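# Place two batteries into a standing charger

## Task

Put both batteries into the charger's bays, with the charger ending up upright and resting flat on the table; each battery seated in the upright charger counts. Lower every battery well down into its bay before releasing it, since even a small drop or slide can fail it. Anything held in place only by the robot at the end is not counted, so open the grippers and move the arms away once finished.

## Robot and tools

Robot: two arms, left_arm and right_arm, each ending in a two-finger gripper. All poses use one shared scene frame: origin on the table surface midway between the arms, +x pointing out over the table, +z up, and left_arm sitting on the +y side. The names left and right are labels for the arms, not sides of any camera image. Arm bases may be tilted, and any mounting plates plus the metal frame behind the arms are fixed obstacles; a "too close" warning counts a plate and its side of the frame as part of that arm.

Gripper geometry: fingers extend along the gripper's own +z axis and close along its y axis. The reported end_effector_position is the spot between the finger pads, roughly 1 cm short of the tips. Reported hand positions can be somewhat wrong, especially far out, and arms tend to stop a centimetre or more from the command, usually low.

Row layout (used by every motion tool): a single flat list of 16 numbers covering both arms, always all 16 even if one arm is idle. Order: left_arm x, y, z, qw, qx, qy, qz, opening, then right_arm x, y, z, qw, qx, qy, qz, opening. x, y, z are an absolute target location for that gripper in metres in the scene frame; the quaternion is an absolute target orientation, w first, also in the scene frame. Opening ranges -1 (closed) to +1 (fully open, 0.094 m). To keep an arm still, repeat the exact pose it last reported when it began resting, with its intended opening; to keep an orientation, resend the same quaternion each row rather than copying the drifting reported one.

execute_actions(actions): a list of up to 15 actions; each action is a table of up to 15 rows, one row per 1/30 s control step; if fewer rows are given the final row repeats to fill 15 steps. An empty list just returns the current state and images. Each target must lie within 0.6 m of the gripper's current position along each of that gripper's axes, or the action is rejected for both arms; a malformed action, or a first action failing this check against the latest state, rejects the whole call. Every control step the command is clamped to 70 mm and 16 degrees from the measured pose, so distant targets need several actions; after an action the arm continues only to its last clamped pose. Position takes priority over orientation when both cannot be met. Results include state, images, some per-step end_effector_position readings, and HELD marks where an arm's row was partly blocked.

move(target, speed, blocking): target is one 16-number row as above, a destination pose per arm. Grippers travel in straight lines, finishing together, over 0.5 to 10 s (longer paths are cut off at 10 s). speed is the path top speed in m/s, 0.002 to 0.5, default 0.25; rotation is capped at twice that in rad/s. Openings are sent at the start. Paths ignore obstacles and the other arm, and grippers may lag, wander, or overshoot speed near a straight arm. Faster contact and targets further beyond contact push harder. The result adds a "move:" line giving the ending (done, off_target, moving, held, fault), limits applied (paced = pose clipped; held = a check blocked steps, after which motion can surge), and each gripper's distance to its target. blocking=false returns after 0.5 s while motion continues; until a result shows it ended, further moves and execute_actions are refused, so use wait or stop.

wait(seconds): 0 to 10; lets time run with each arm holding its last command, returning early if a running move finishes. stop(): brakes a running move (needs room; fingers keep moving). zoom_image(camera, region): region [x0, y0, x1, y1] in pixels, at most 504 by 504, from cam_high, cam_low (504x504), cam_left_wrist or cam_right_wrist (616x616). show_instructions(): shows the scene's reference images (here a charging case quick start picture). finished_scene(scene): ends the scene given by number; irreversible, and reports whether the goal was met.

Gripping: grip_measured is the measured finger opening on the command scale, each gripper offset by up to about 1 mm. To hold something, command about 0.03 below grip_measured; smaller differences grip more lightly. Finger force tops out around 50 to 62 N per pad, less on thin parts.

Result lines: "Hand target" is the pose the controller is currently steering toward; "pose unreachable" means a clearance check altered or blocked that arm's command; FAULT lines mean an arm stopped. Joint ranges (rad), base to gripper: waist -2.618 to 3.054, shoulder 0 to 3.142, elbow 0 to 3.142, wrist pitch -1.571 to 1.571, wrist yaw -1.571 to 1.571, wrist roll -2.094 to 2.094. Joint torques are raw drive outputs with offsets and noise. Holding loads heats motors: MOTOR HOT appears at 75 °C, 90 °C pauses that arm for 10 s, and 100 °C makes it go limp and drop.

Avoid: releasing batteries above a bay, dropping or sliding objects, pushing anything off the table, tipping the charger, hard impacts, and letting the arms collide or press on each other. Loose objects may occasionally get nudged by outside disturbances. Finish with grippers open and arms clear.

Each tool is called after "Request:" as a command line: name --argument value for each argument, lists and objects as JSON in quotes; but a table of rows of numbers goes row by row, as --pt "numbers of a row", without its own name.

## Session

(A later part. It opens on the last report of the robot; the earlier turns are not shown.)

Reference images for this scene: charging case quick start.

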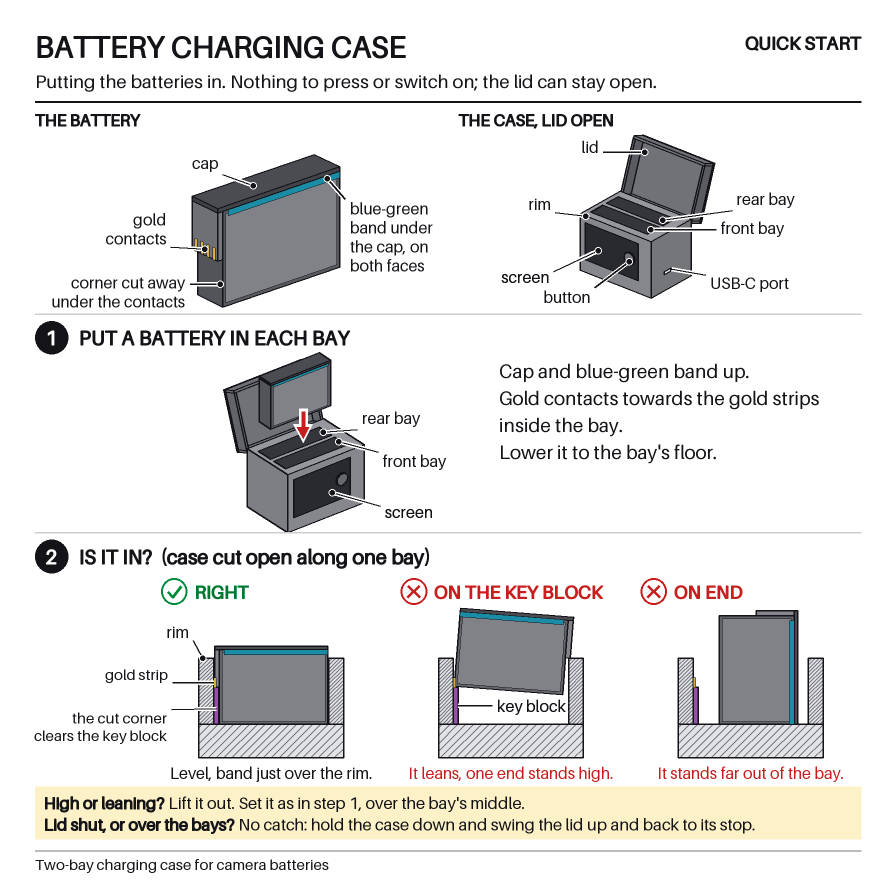

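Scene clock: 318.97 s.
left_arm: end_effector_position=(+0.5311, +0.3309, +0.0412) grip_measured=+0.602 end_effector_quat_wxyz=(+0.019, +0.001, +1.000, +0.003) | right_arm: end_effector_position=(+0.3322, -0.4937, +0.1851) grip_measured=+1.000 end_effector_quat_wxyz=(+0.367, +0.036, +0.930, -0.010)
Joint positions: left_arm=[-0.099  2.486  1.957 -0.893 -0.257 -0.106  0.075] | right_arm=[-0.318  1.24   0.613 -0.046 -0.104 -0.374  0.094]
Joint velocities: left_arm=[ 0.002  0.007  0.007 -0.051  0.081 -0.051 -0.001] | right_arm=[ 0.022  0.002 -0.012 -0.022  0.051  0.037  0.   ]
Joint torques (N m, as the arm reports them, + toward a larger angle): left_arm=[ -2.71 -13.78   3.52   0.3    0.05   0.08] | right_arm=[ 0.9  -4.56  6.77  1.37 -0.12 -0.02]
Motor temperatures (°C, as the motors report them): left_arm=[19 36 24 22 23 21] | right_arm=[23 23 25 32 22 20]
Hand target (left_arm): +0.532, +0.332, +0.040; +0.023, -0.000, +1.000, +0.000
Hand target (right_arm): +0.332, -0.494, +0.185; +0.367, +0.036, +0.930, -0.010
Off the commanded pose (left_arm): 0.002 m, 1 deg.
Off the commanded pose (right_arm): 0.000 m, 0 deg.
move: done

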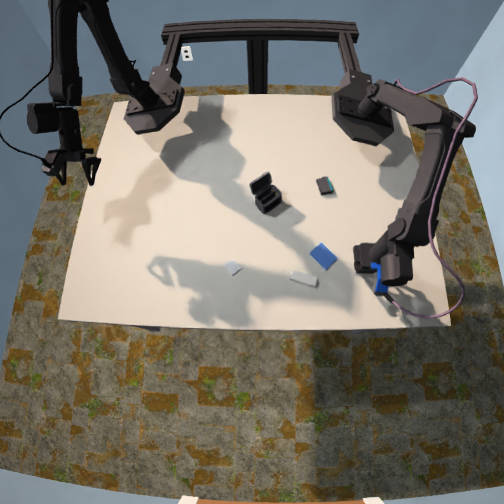

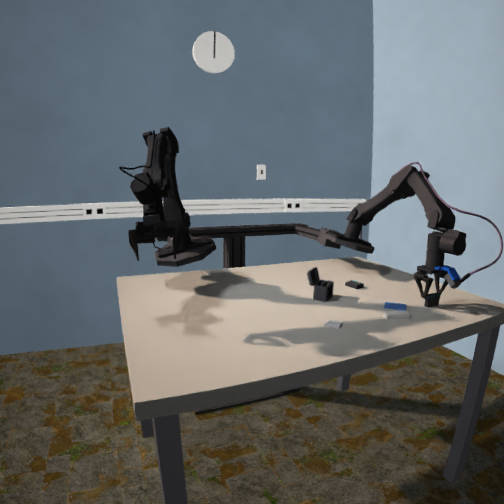

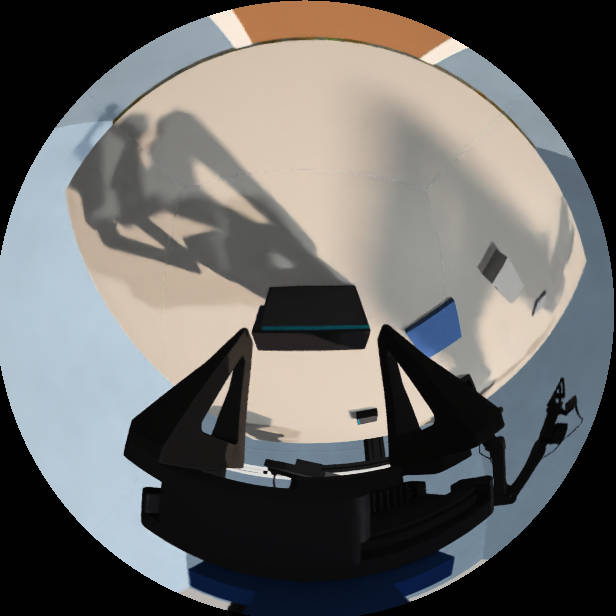

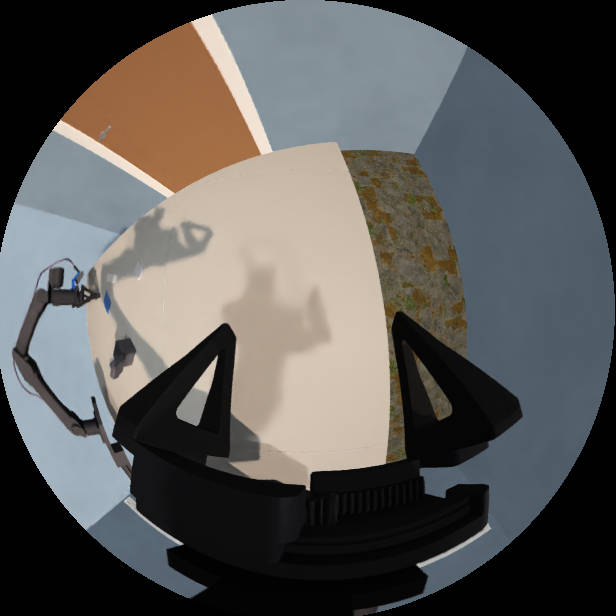

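Request:
move --target '[0.535,0.3325,0.075,0.023,0,1,0,0.6,0.3322,-0.4937,0.1851,0.367,0.036,0.930,-0.010,1]' --speed 0.06

Request:
move --target '[0.536,0.332,0.047,0.023,0,1,0,0.6,0.3322,-0.4937,0.1851,0.367,0.036,0.930,-0.010,1]' --speed 0.03

Request:
zoom_image --camera "cam_left_wrist" --region '[220,260,410,370]'

Scene clock: 336.43 s.
left_arm: end_effector_position=(+0.5232, +0.3352, +0.0548) grip_measured=+0.602 end_effector_quat_wxyz=(+0.001, +0.003, +1.000, +0.005) | right_arm: end_effector_position=(+0.3322, -0.4937, +0.1851) grip_measured=+1.000 end_effector_quat_wxyz=(+0.367, +0.036, +0.930, -0.010)
Joint positions: left_arm=[-0.099  2.465  1.975 -0.97  -0.257 -0.11   0.075] | right_arm=[-0.318  1.24   0.613 -0.046 -0.104 -0.374  0.094]
Joint velocities: left_arm=[ 0.002  0.002  0.002 -0.081  0.037 -0.037  0.   ] | right_arm=[-0.007 -0.002  0.007  0.081  0.081 -0.051  0.   ]
Joint torques (N m, as the arm reports them, + toward a larger angle): left_arm=[ -4.13 -15.49   5.94   0.04   0.03  -0.06] | right_arm=[ 0.84 -4.78  6.81  1.41 -0.12 -0.02]
Motor temperatures (°C, as the motors report them): left_arm=[19 37 24 21 23 21] | right_arm=[23 23 25 32 22 20]
Hand target (left_arm): +0.535, +0.333, +0.075; +0.023, +0.000, +1.000, -0.000
Hand target (right_arm): +0.332, -0.494, +0.185; +0.367, +0.036, +0.930, -0.010
Off the commanded pose (left_arm): 0.024 m, 3 deg.
Off the commanded pose (right_arm): 0.000 m, 0 deg.
move: off_target (left_arm)

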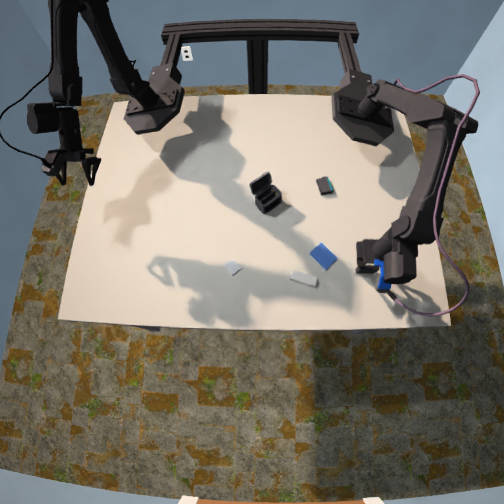

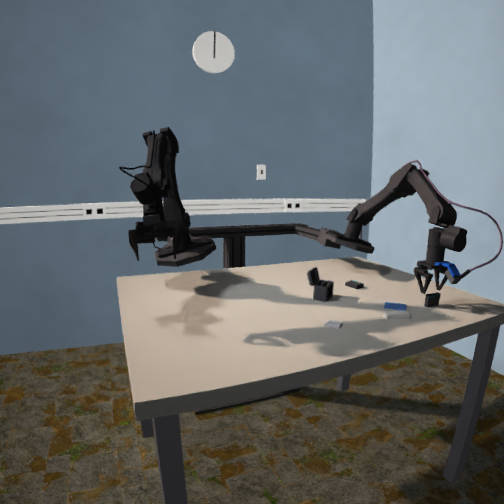

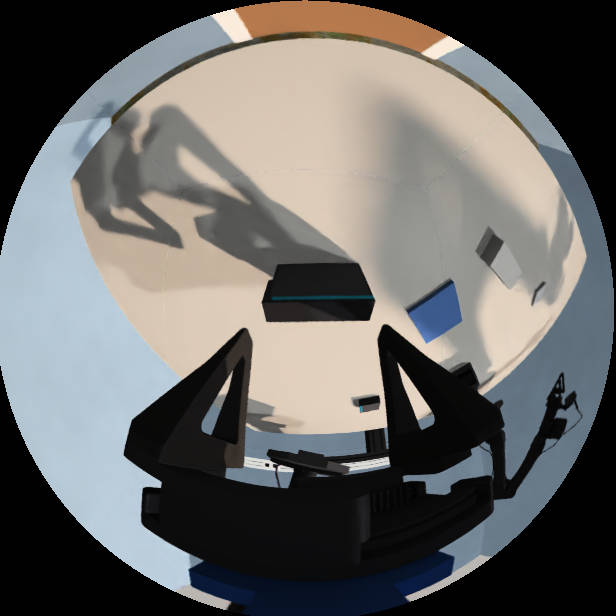

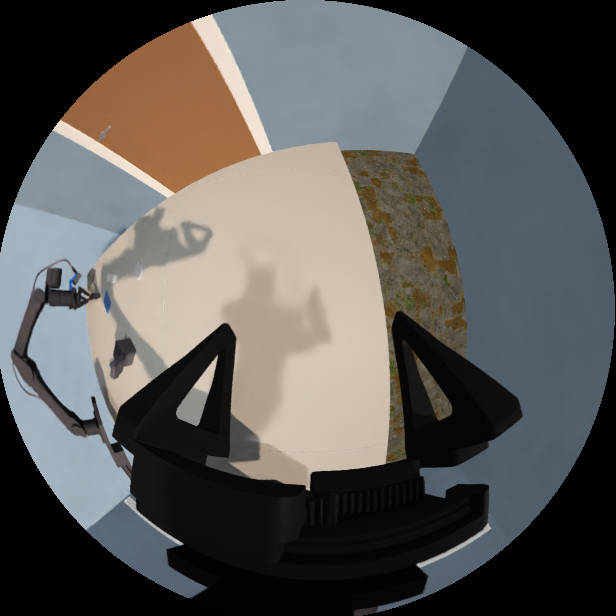

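Scene clock: 337.43 s.
left_arm: end_effector_position=(+0.5286, +0.3319, +0.0443) grip_measured=+0.602 end_effector_quat_wxyz=(+0.010, +0.002, +1.000, +0.004) | right_arm: end_effector_position=(+0.3322, -0.4937, +0.1851) grip_measured=+1.000 end_effector_quat_wxyz=(+0.367, +0.036, +0.930, -0.010)
Joint positions: left_arm=[-0.099  2.489  1.975 -0.927 -0.257 -0.108  0.075] | right_arm=[-0.318  1.24   0.613 -0.046 -0.104 -0.374  0.094]
Joint velocities: left_arm=[-0.002 -0.002  0.002 -0.022 -0.007  0.051  0.   ] | right_arm=[ 0.017  0.012  0.022 -0.11  -0.066 -0.022  0.   ]
Joint torques (N m, as the arm reports them, + toward a larger angle): left_arm=[ -2.86 -13.42   4.65   0.32   0.04   0.05] | right_arm=[ 0.93 -4.63  6.89  1.34 -0.12 -0.04]
Motor temperatures (°C, as the motors report them): left_arm=[19 37 24 21 23 21] | right_arm=[23 23 25 32 22 20]
Hand target (left_arm): +0.536, +0.332, +0.047; +0.023, -0.000, +1.000, -0.000
Hand target (right_arm): +0.332, -0.494, +0.185; +0.367, +0.036, +0.930, -0.010
Off the commanded pose (left_arm): 0.008 m, 2 deg.
Off the commanded pose (right_arm): 0.000 m, 0 deg.
move: done

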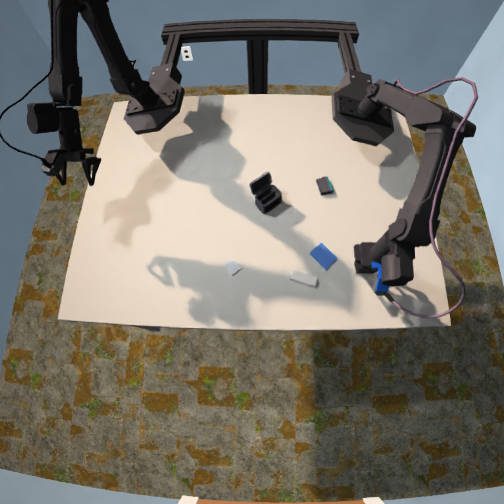

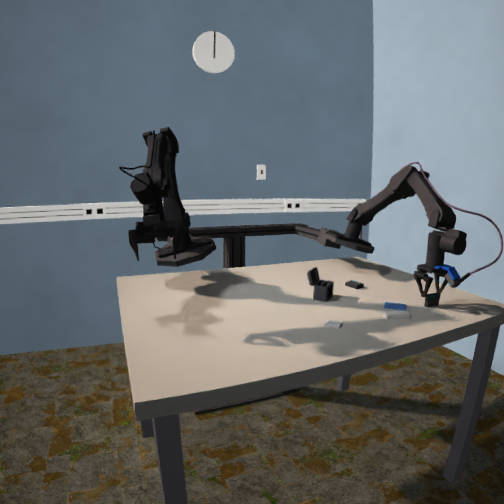

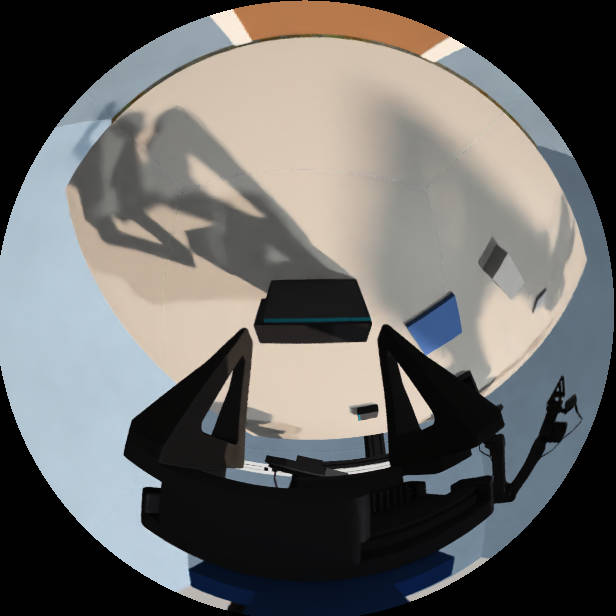

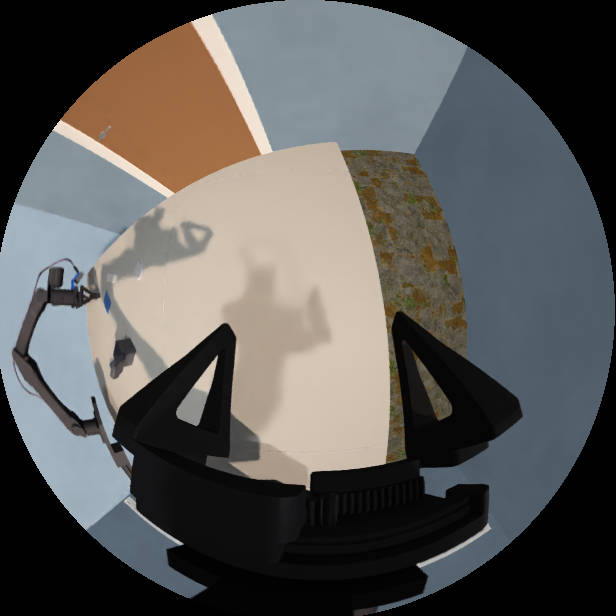

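Region (220, 260, 410, 370) of cam_left_wrist's 616x616 image, scaled by 2.653, with more detail than that image has; it fills the top 292 rows of this view, and the rest is white.

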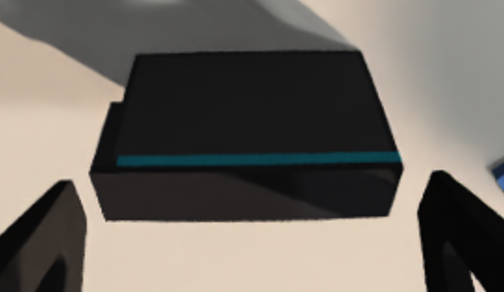

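Request:
move --target '[0.536,0.332,0.12,0.025,0,1,0,0.6,0.3322,-0.4937,0.1851,0.367,0.036,0.930,-0.010,1]' --speed 0.1

Request:
move --target '[0.537,0.332,0.0475,0.025,0,1,0,0.6,0.3322,-0.4937,0.1851,0.367,0.036,0.930,-0.010,1]' --speed 0.04

Request:
zoom_image --camera "cam_left_wrist" --region '[220,260,410,370]'

Scene clock: 341.83 s.
left_arm: end_effector_position=(+0.5273, +0.3372, +0.1003) grip_measured=+0.602 end_effector_quat_wxyz=(+0.004, -0.000, +1.000, +0.004) | right_arm: end_effector_position=(+0.3322, -0.4937, +0.1851) grip_measured=+1.000 end_effector_quat_wxyz=(+0.367, +0.036, +0.930, -0.010)
Joint positions: left_arm=[-0.117  2.416  2.066 -1.11  -0.257 -0.134  0.075] | right_arm=[-0.318  1.24   0.613 -0.046 -0.104 -0.374  0.094]
Joint velocities: left_arm=[-0.007 -0.002  0.002  0.051 -0.007 -0.007 -0.   ] | right_arm=[ 0.007 -0.002 -0.007 -0.007 -0.022 -0.022  0.   ]
Joint torques (N m, as the arm reports them, + toward a larger angle): left_arm=[ -4.55 -15.04   6.03   0.09  -0.01  -0.04] | right_arm=[ 0.94 -4.66  6.93  1.36 -0.14 -0.01]
Motor temperatures (°C, as the motors report them): left_arm=[19 37 24 21 23 21] | right_arm=[23 23 25 32 22 20]
Hand target (left_arm): +0.536, +0.332, +0.120; +0.025, +0.000, +1.000, -0.001
Hand target (right_arm): +0.332, -0.494, +0.185; +0.367, +0.036, +0.930, -0.010
Off the commanded pose (left_arm): 0.022 m, 2 deg.
Off the commanded pose (right_arm): 0.000 m, 0 deg.
move: off_target (left_arm)

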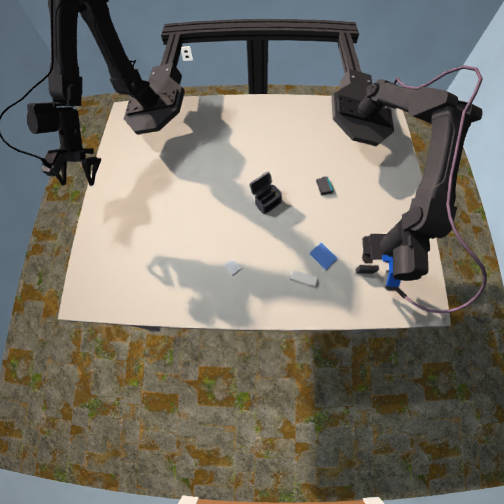

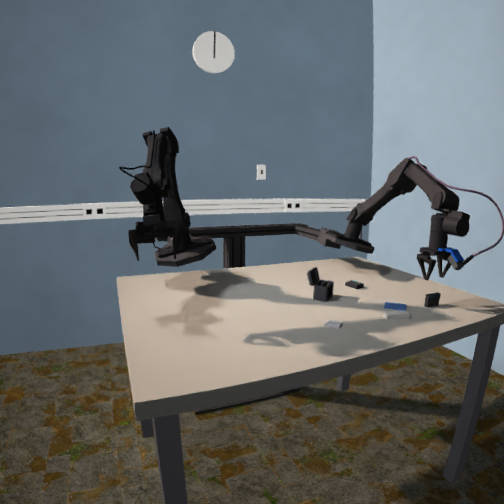

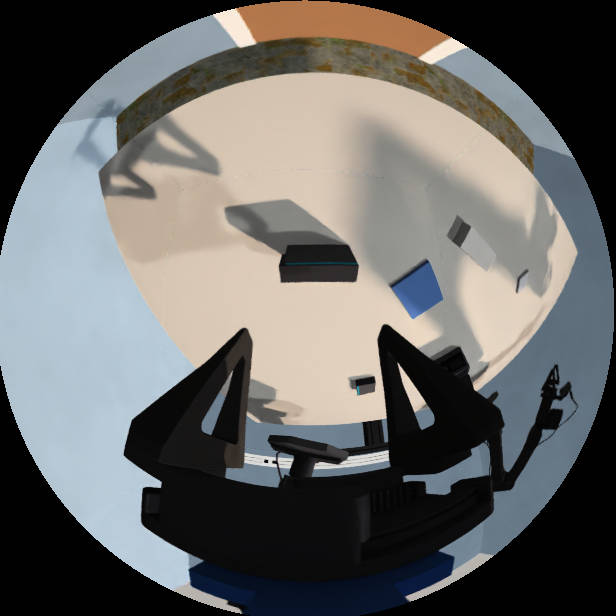

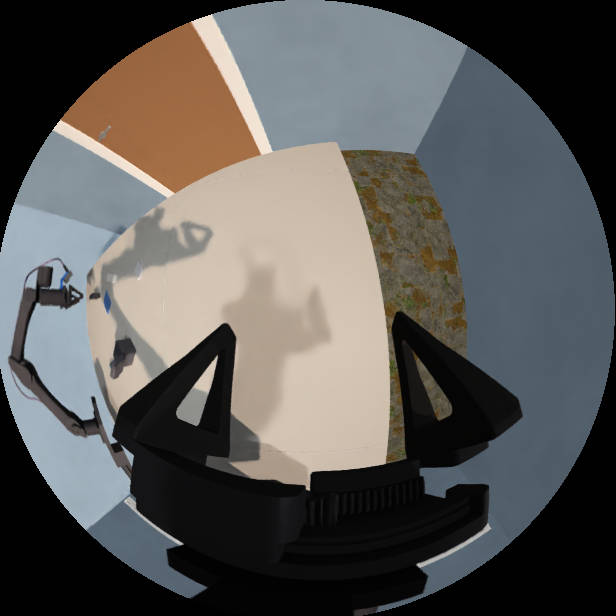

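Scene clock: 343.50 s.
left_arm: end_effector_position=(+0.5342, +0.3323, +0.0470) grip_measured=+0.602 end_effector_quat_wxyz=(+0.018, -0.000, +1.000, +0.003) | right_arm: end_effector_position=(+0.3322, -0.4937, +0.1851) grip_measured=+1.000 end_effector_quat_wxyz=(+0.367, +0.036, +0.930, -0.010)
Joint positions: left_arm=[-0.098  2.491  1.991 -0.925 -0.257 -0.108  0.075] | right_arm=[-0.318  1.24   0.613 -0.046 -0.104 -0.374  0.094]
Joint velocities: left_arm=[ 0.002  0.012  0.007 -0.022 -0.037  0.007 -0.   ] | right_arm=[-0.002 -0.002 -0.017  0.022 -0.066  0.037  0.   ]
Joint torques (N m, as the arm reports them, + toward a larger angle): left_arm=[ -3.11 -13.81   3.62   0.31   0.02   0.04] | right_arm=[ 0.96 -4.61  6.85  1.36 -0.14  0.  ]
Motor temperatures (°C, as the motors report them): left_arm=[19 37 24 21 23 21] | right_arm=[23 23 25 32 22 20]
Hand target (left_arm): +0.537, +0.332, +0.048; +0.025, -0.000, +1.000, -0.000
Hand target (right_arm): +0.332, -0.494, +0.185; +0.367, +0.036, +0.930, -0.010
Off the commanded pose (left_arm): 0.003 m, 1 deg.
Off the commanded pose (right_arm): 0.000 m, 0 deg.
move: done

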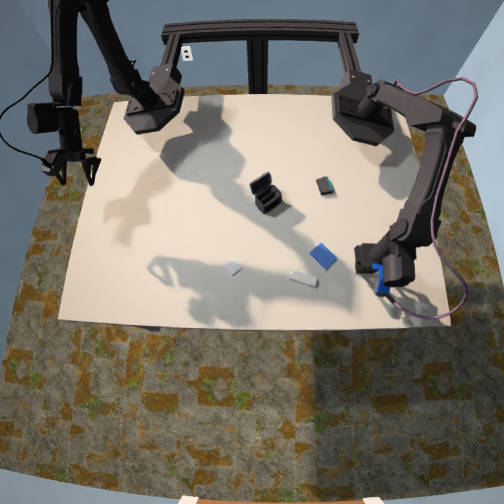

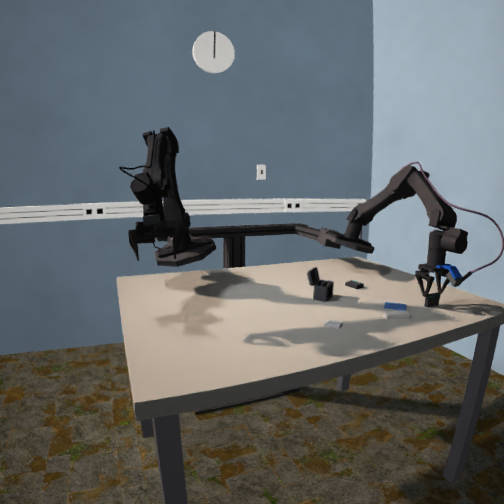

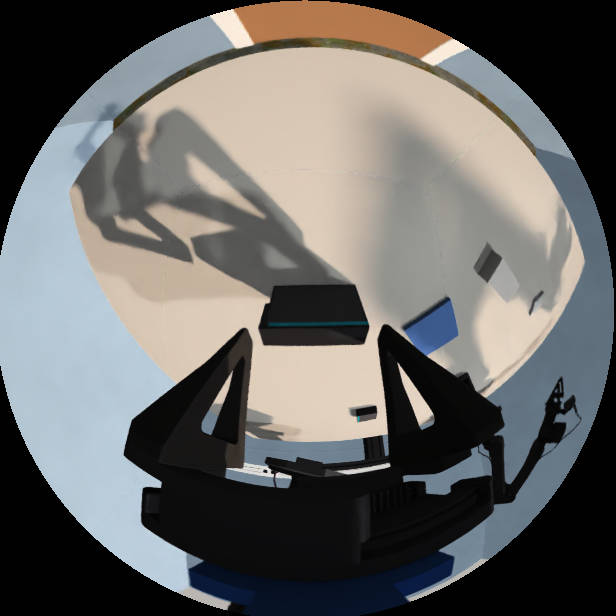

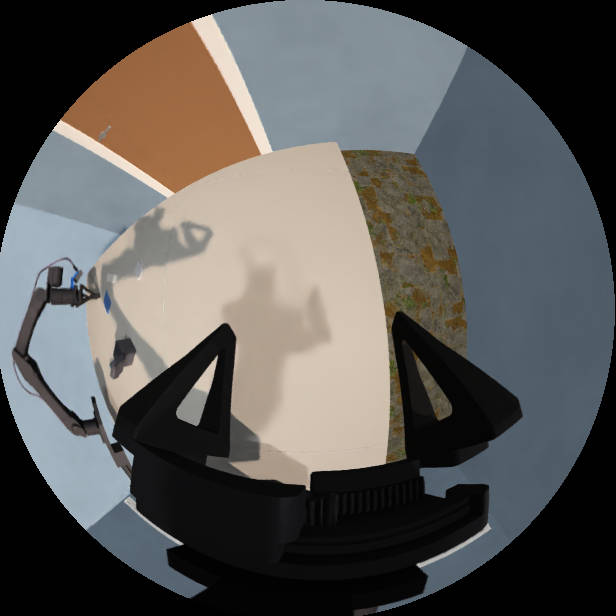

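Region (220, 260, 410, 370) of cam_left_wrist's 616x616 image, scaled by 2.653, with more detail than that image has; it fills the top 292 rows of this view, and the rest is white.

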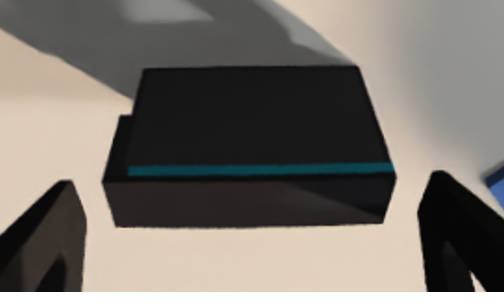

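Request:
move --target '[0.535,0.332,0.0475,0.022,0,1,0,0.14,0.3322,-0.4937,0.1851,0.367,0.036,0.930,-0.010,1]' --speed 0.02

Request:
move --target '[0.50,0.30,0.19,0.023,0,1,0,0.14,0.3322,-0.4937,0.1851,0.367,0.036,0.930,-0.010,1]' --speed 0.12

Scene clock: 348.57 s.
left_arm: end_effector_position=(+0.5349, +0.3323, +0.0470) grip_measured=+0.185 end_effector_quat_wxyz=(+0.020, -0.001, +1.000, +0.003) | right_arm: end_effector_position=(+0.3322, -0.4937, +0.1851) grip_measured=+1.000 end_effector_quat_wxyz=(+0.367, +0.036, +0.930, -0.010)
Joint positions: left_arm=[-0.098  2.491  1.991 -0.922 -0.257 -0.107  0.056] | right_arm=[-0.318  1.24   0.613 -0.046 -0.104 -0.374  0.094]
Joint velocities: left_arm=[ 0.002  0.002 -0.017 -0.037  0.022 -0.037  0.   ] | right_arm=[-0.007 -0.007 -0.012  0.022  0.037 -0.007  0.   ]
Joint torques (N m, as the arm reports them, + toward a larger angle): left_arm=[ -3.04 -13.81   3.71   0.3    0.01   0.04] | right_arm=[ 0.87 -4.71  6.86  1.34 -0.12  0.  ]
Motor temperatures (°C, as the motors report them): left_arm=[19 37 24 21 23 21] | right_arm=[23 23 25 32 22 20]
Hand target (left_arm): +0.535, +0.332, +0.048; +0.022, -0.000, +1.000, +0.000
Hand target (right_arm): +0.332, -0.494, +0.185; +0.367, +0.036, +0.930, -0.010
Off the commanded pose (left_arm): 0.001 m, 0 deg.
Off the commanded pose (right_arm): 0.000 m, 0 deg.
move: done

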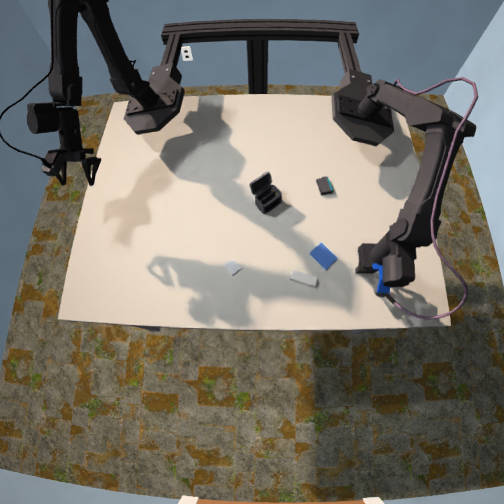

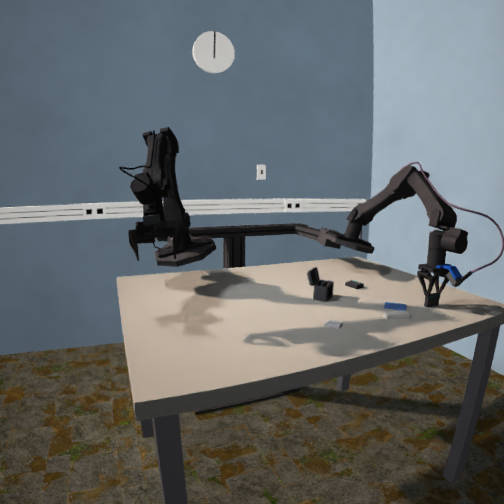

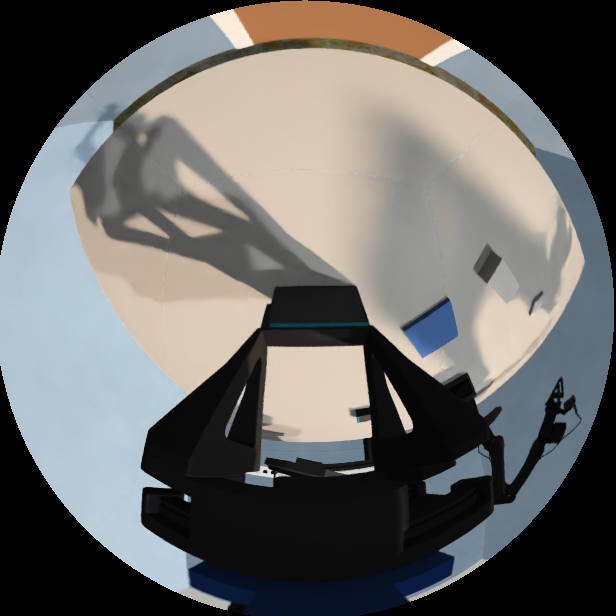

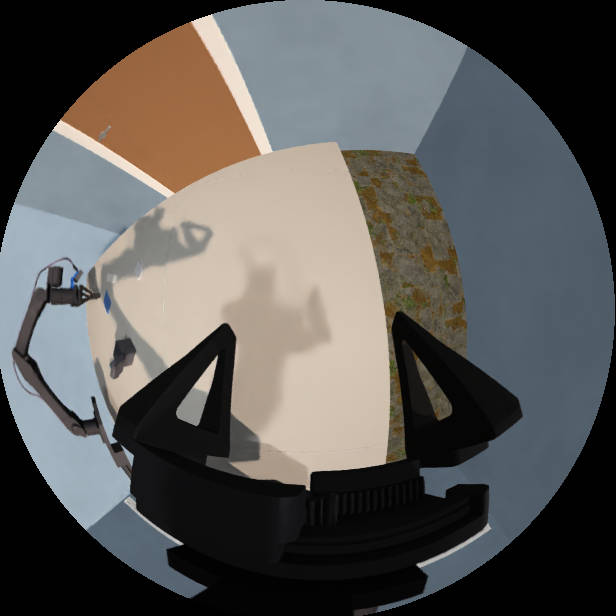

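Scene clock: 350.43 s.
left_arm: end_effector_position=(+0.4936, +0.3023, +0.1713) grip_measured=+0.185 end_effector_quat_wxyz=(+0.001, +0.001, +1.000, +0.001) | right_arm: end_effector_position=(+0.3322, -0.4937, +0.1851) grip_measured=+1.000 end_effector_quat_wxyz=(+0.367, +0.036, +0.930, -0.010)
Joint positions: left_arm=[-0.239  2.261  2.023 -1.259 -0.262 -0.258  0.056] | right_arm=[-0.318  1.24   0.613 -0.046 -0.104 -0.374  0.094]
Joint velocities: left_arm=[ 0.007  0.002  0.007 -0.022  0.037  0.051 -0.001] | right_arm=[ 0.002  0.002 -0.002  0.037 -0.051 -0.066  0.   ]
Joint torques (N m, as the arm reports them, + toward a larger angle): left_arm=[ -4.14 -13.95   6.27   0.04  -0.07  -0.08] | right_arm=[ 0.81 -4.51  6.73  1.37 -0.12 -0.02]
Motor temperatures (°C, as the motors report them): left_arm=[19 37 24 21 23 21] | right_arm=[23 23 25 32 22 20]
Hand target (left_arm): +0.500, +0.300, +0.191; +0.023, +0.000, +1.000, -0.001
Hand target (right_arm): +0.332, -0.494, +0.185; +0.367, +0.036, +0.930, -0.010
Off the commanded pose (left_arm): 0.020 m, 3 deg.
Off the commanded pose (right_arm): 0.000 m, 0 deg.
move: off_target (left_arm)

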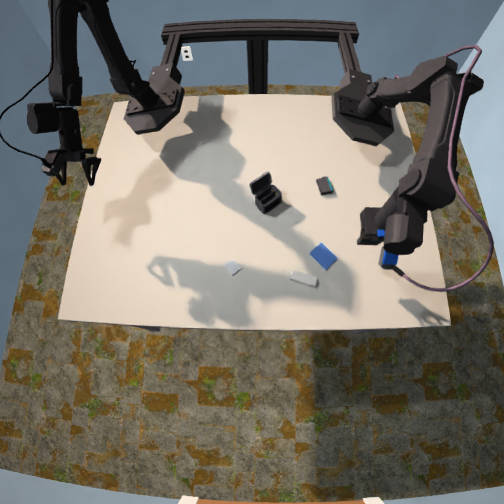

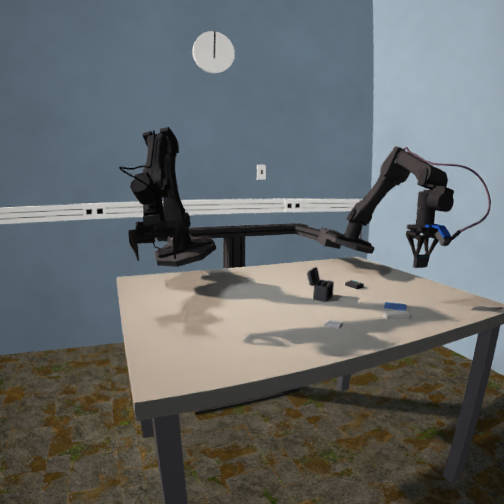

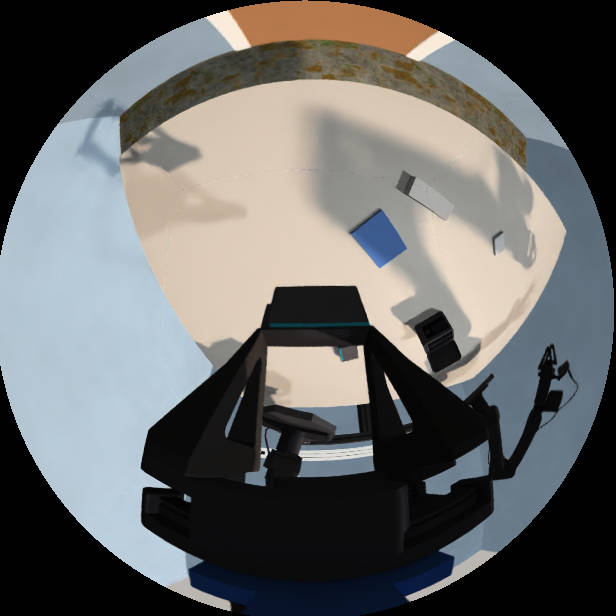

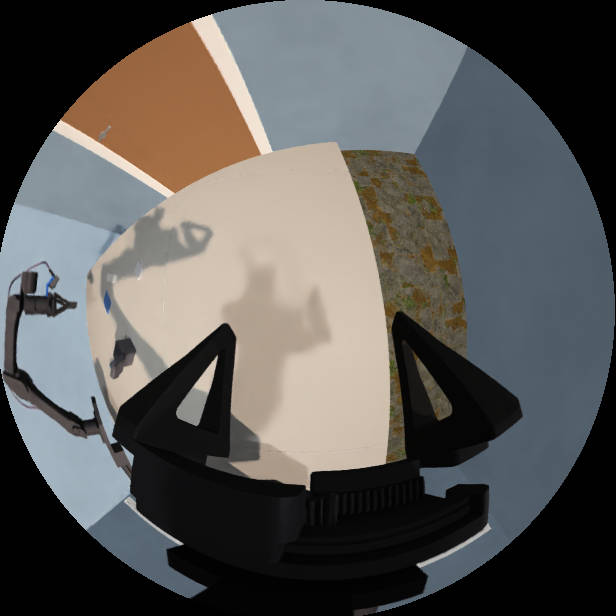

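Request:
move --target '[0.304,0.037,0.18,0.0115,-0.342,0.940,-0.020,0.14,0.3322,-0.4937,0.1851,0.367,0.036,0.930,-0.010,1]' --speed 0.2

Request:
move --target '[0.304,0.037,0.115,0.0115,-0.342,0.940,-0.020,0.14,0.3322,-0.4937,0.1851,0.367,0.036,0.930,-0.010,1]' --speed 0.03

Scene clock: 357.53 s.
left_arm: end_effector_position=(+0.2963, +0.0401, +0.1713) grip_measured=+0.185 end_effector_quat_wxyz=(+0.005, -0.338, +0.941, -0.014) | right_arm: end_effector_position=(+0.3322, -0.4937, +0.1851) grip_measured=+1.000 end_effector_quat_wxyz=(+0.367, +0.036, +0.930, -0.010)
Joint positions: left_arm=[-0.97   2.323  1.781 -1.121 -0.244 -1.7    0.056] | right_arm=[-0.318  1.24   0.613 -0.046 -0.104 -0.374  0.094]
Joint velocities: left_arm=[ 0.002 -0.017 -0.007 -0.081  0.007 -0.066  0.001] | right_arm=[-0.007  0.007 -0.002 -0.051  0.022  0.022  0.   ]
Joint torques (N m, as the arm reports them, + toward a larger angle): left_arm=[ -3.21 -11.07   6.46   0.06  -0.09  -0.05] | right_arm=[ 0.82 -4.66  6.76  1.35 -0.12 -0.03]
Motor temperatures (°C, as the motors report them): left_arm=[20 37 24 21 23 21] | right_arm=[23 23 25 32 22 20]
Hand target (left_arm): +0.300, +0.036, +0.180; +0.011, -0.342, +0.940, -0.021
Hand target (right_arm): +0.332, -0.494, +0.185; +0.367, +0.036, +0.930, -0.010
Off the commanded pose (left_arm): 0.012 m, 1 deg.
Off the commanded pose (right_arm): 0.000 m, 0 deg.
move: off_target (left_arm)

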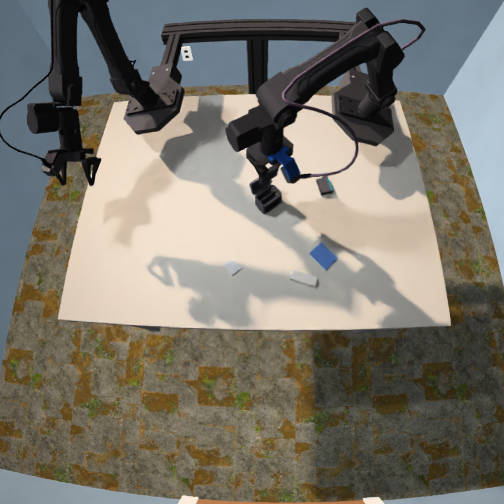

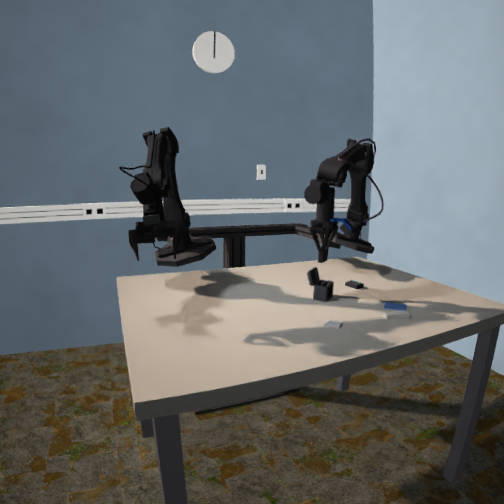

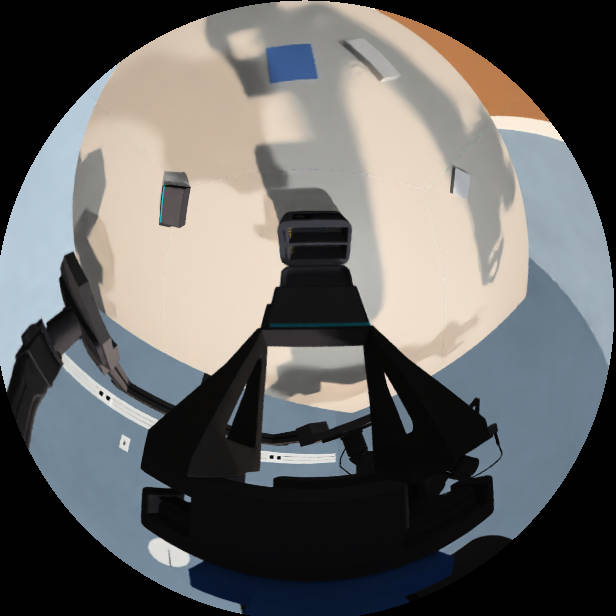

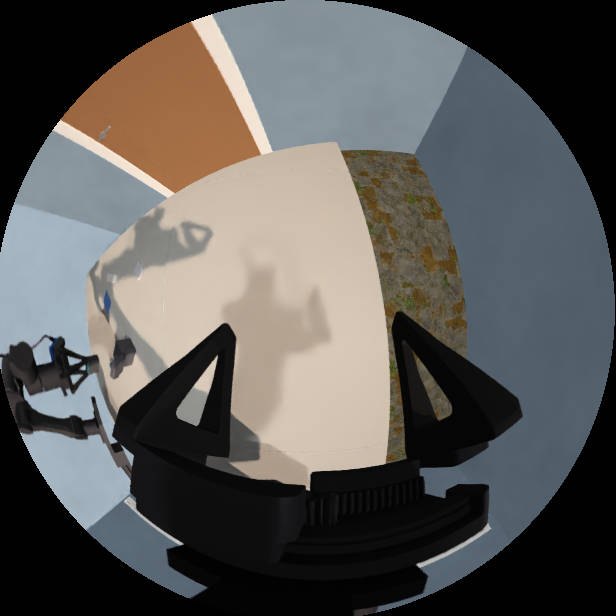

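Scene clock: 359.73 s.
left_arm: end_effector_position=(+0.3012, +0.0358, +0.1154) grip_measured=+0.185 end_effector_quat_wxyz=(+0.004, -0.343, +0.939, -0.019) | right_arm: end_effector_position=(+0.3322, -0.4937, +0.1851) grip_measured=+1.000 end_effector_quat_wxyz=(+0.367, +0.036, +0.930, -0.010)
Joint positions: left_arm=[-0.934  2.395  1.681 -0.93  -0.244 -1.67   0.056] | right_arm=[-0.318  1.24   0.613 -0.046 -0.104 -0.374  0.094]
Joint velocities: left_arm=[ 0.012 -0.017 -0.012 -0.095 -0.007  0.007 -0.   ] | right_arm=[ 0.012  0.002 -0.007  0.007 -0.007  0.007  0.   ]
Joint torques (N m, as the arm reports them, + toward a larger angle): left_arm=[ -2.93 -11.83   3.74   0.23  -0.11   0.08] | right_arm=[ 0.83 -4.69  6.88  1.4  -0.15 -0.03]
Motor temperatures (°C, as the motors report them): left_arm=[19 37 24 21 23 21] | right_arm=[23 23 25 32 22 20]
Hand target (left_arm): +0.304, +0.037, +0.115; +0.011, -0.342, +0.939, -0.020
Hand target (right_arm): +0.332, -0.494, +0.185; +0.367, +0.036, +0.930, -0.010
Off the commanded pose (left_arm): 0.003 m, 1 deg.
Off the commanded pose (right_arm): 0.000 m, 0 deg.
move: done

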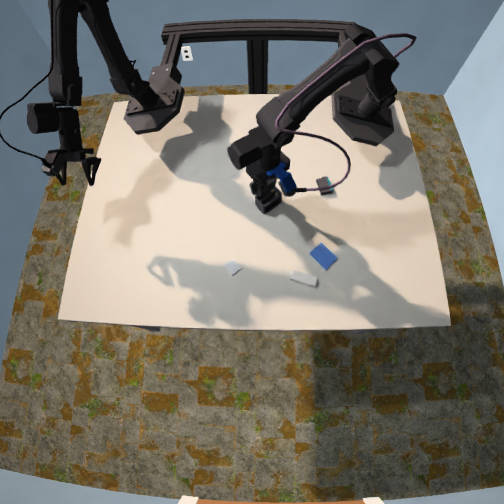

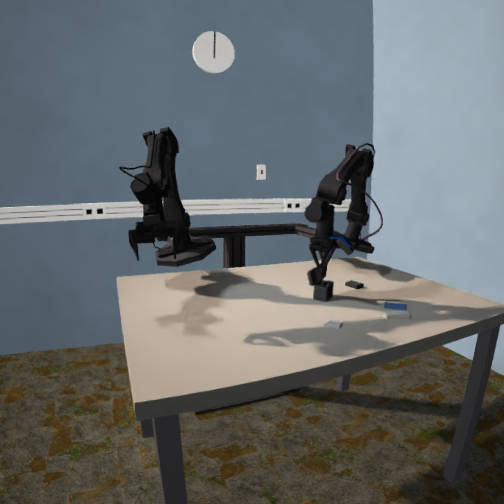

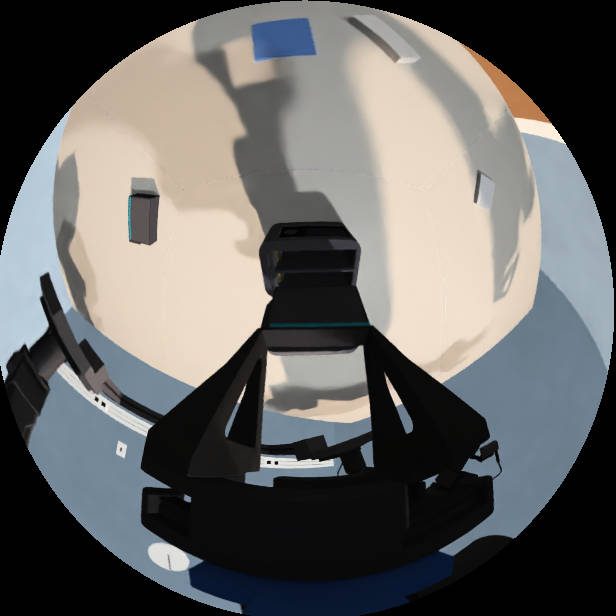

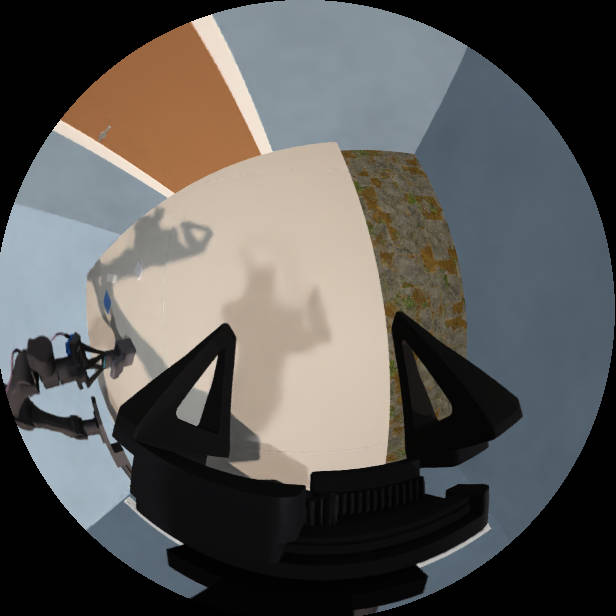

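Request:
zoom_image --camera "cam_left_wrist" --region '[230,200,390,360]'

Request:
zoom_image --camera "cam_low" --region '[285,230,365,310]'

Region (230, 200, 390, 360) of cam_left_wrist's 616x616 image, scaled by 3.150, with more detail than that image has.

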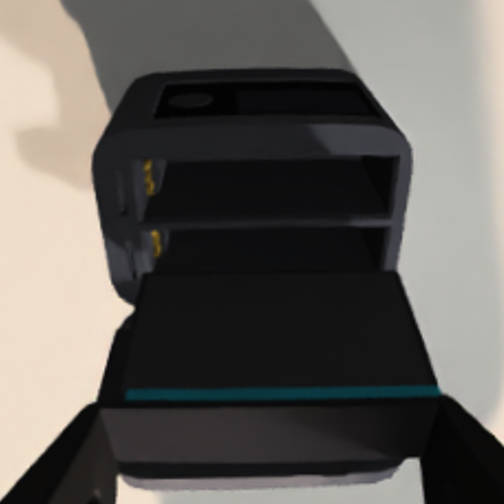

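Region (285, 230, 365, 310) of cam_low's 504x504 image, scaled by 6.300, with more detail than that image has.

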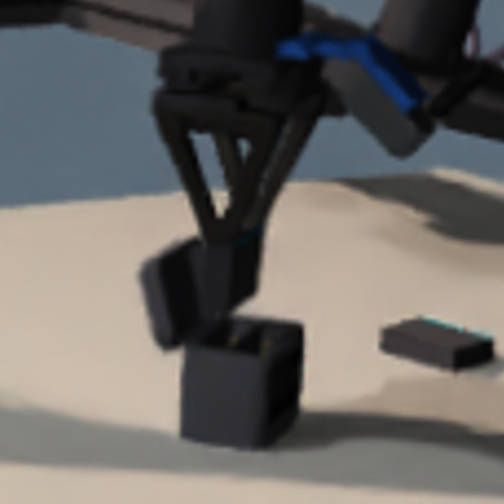

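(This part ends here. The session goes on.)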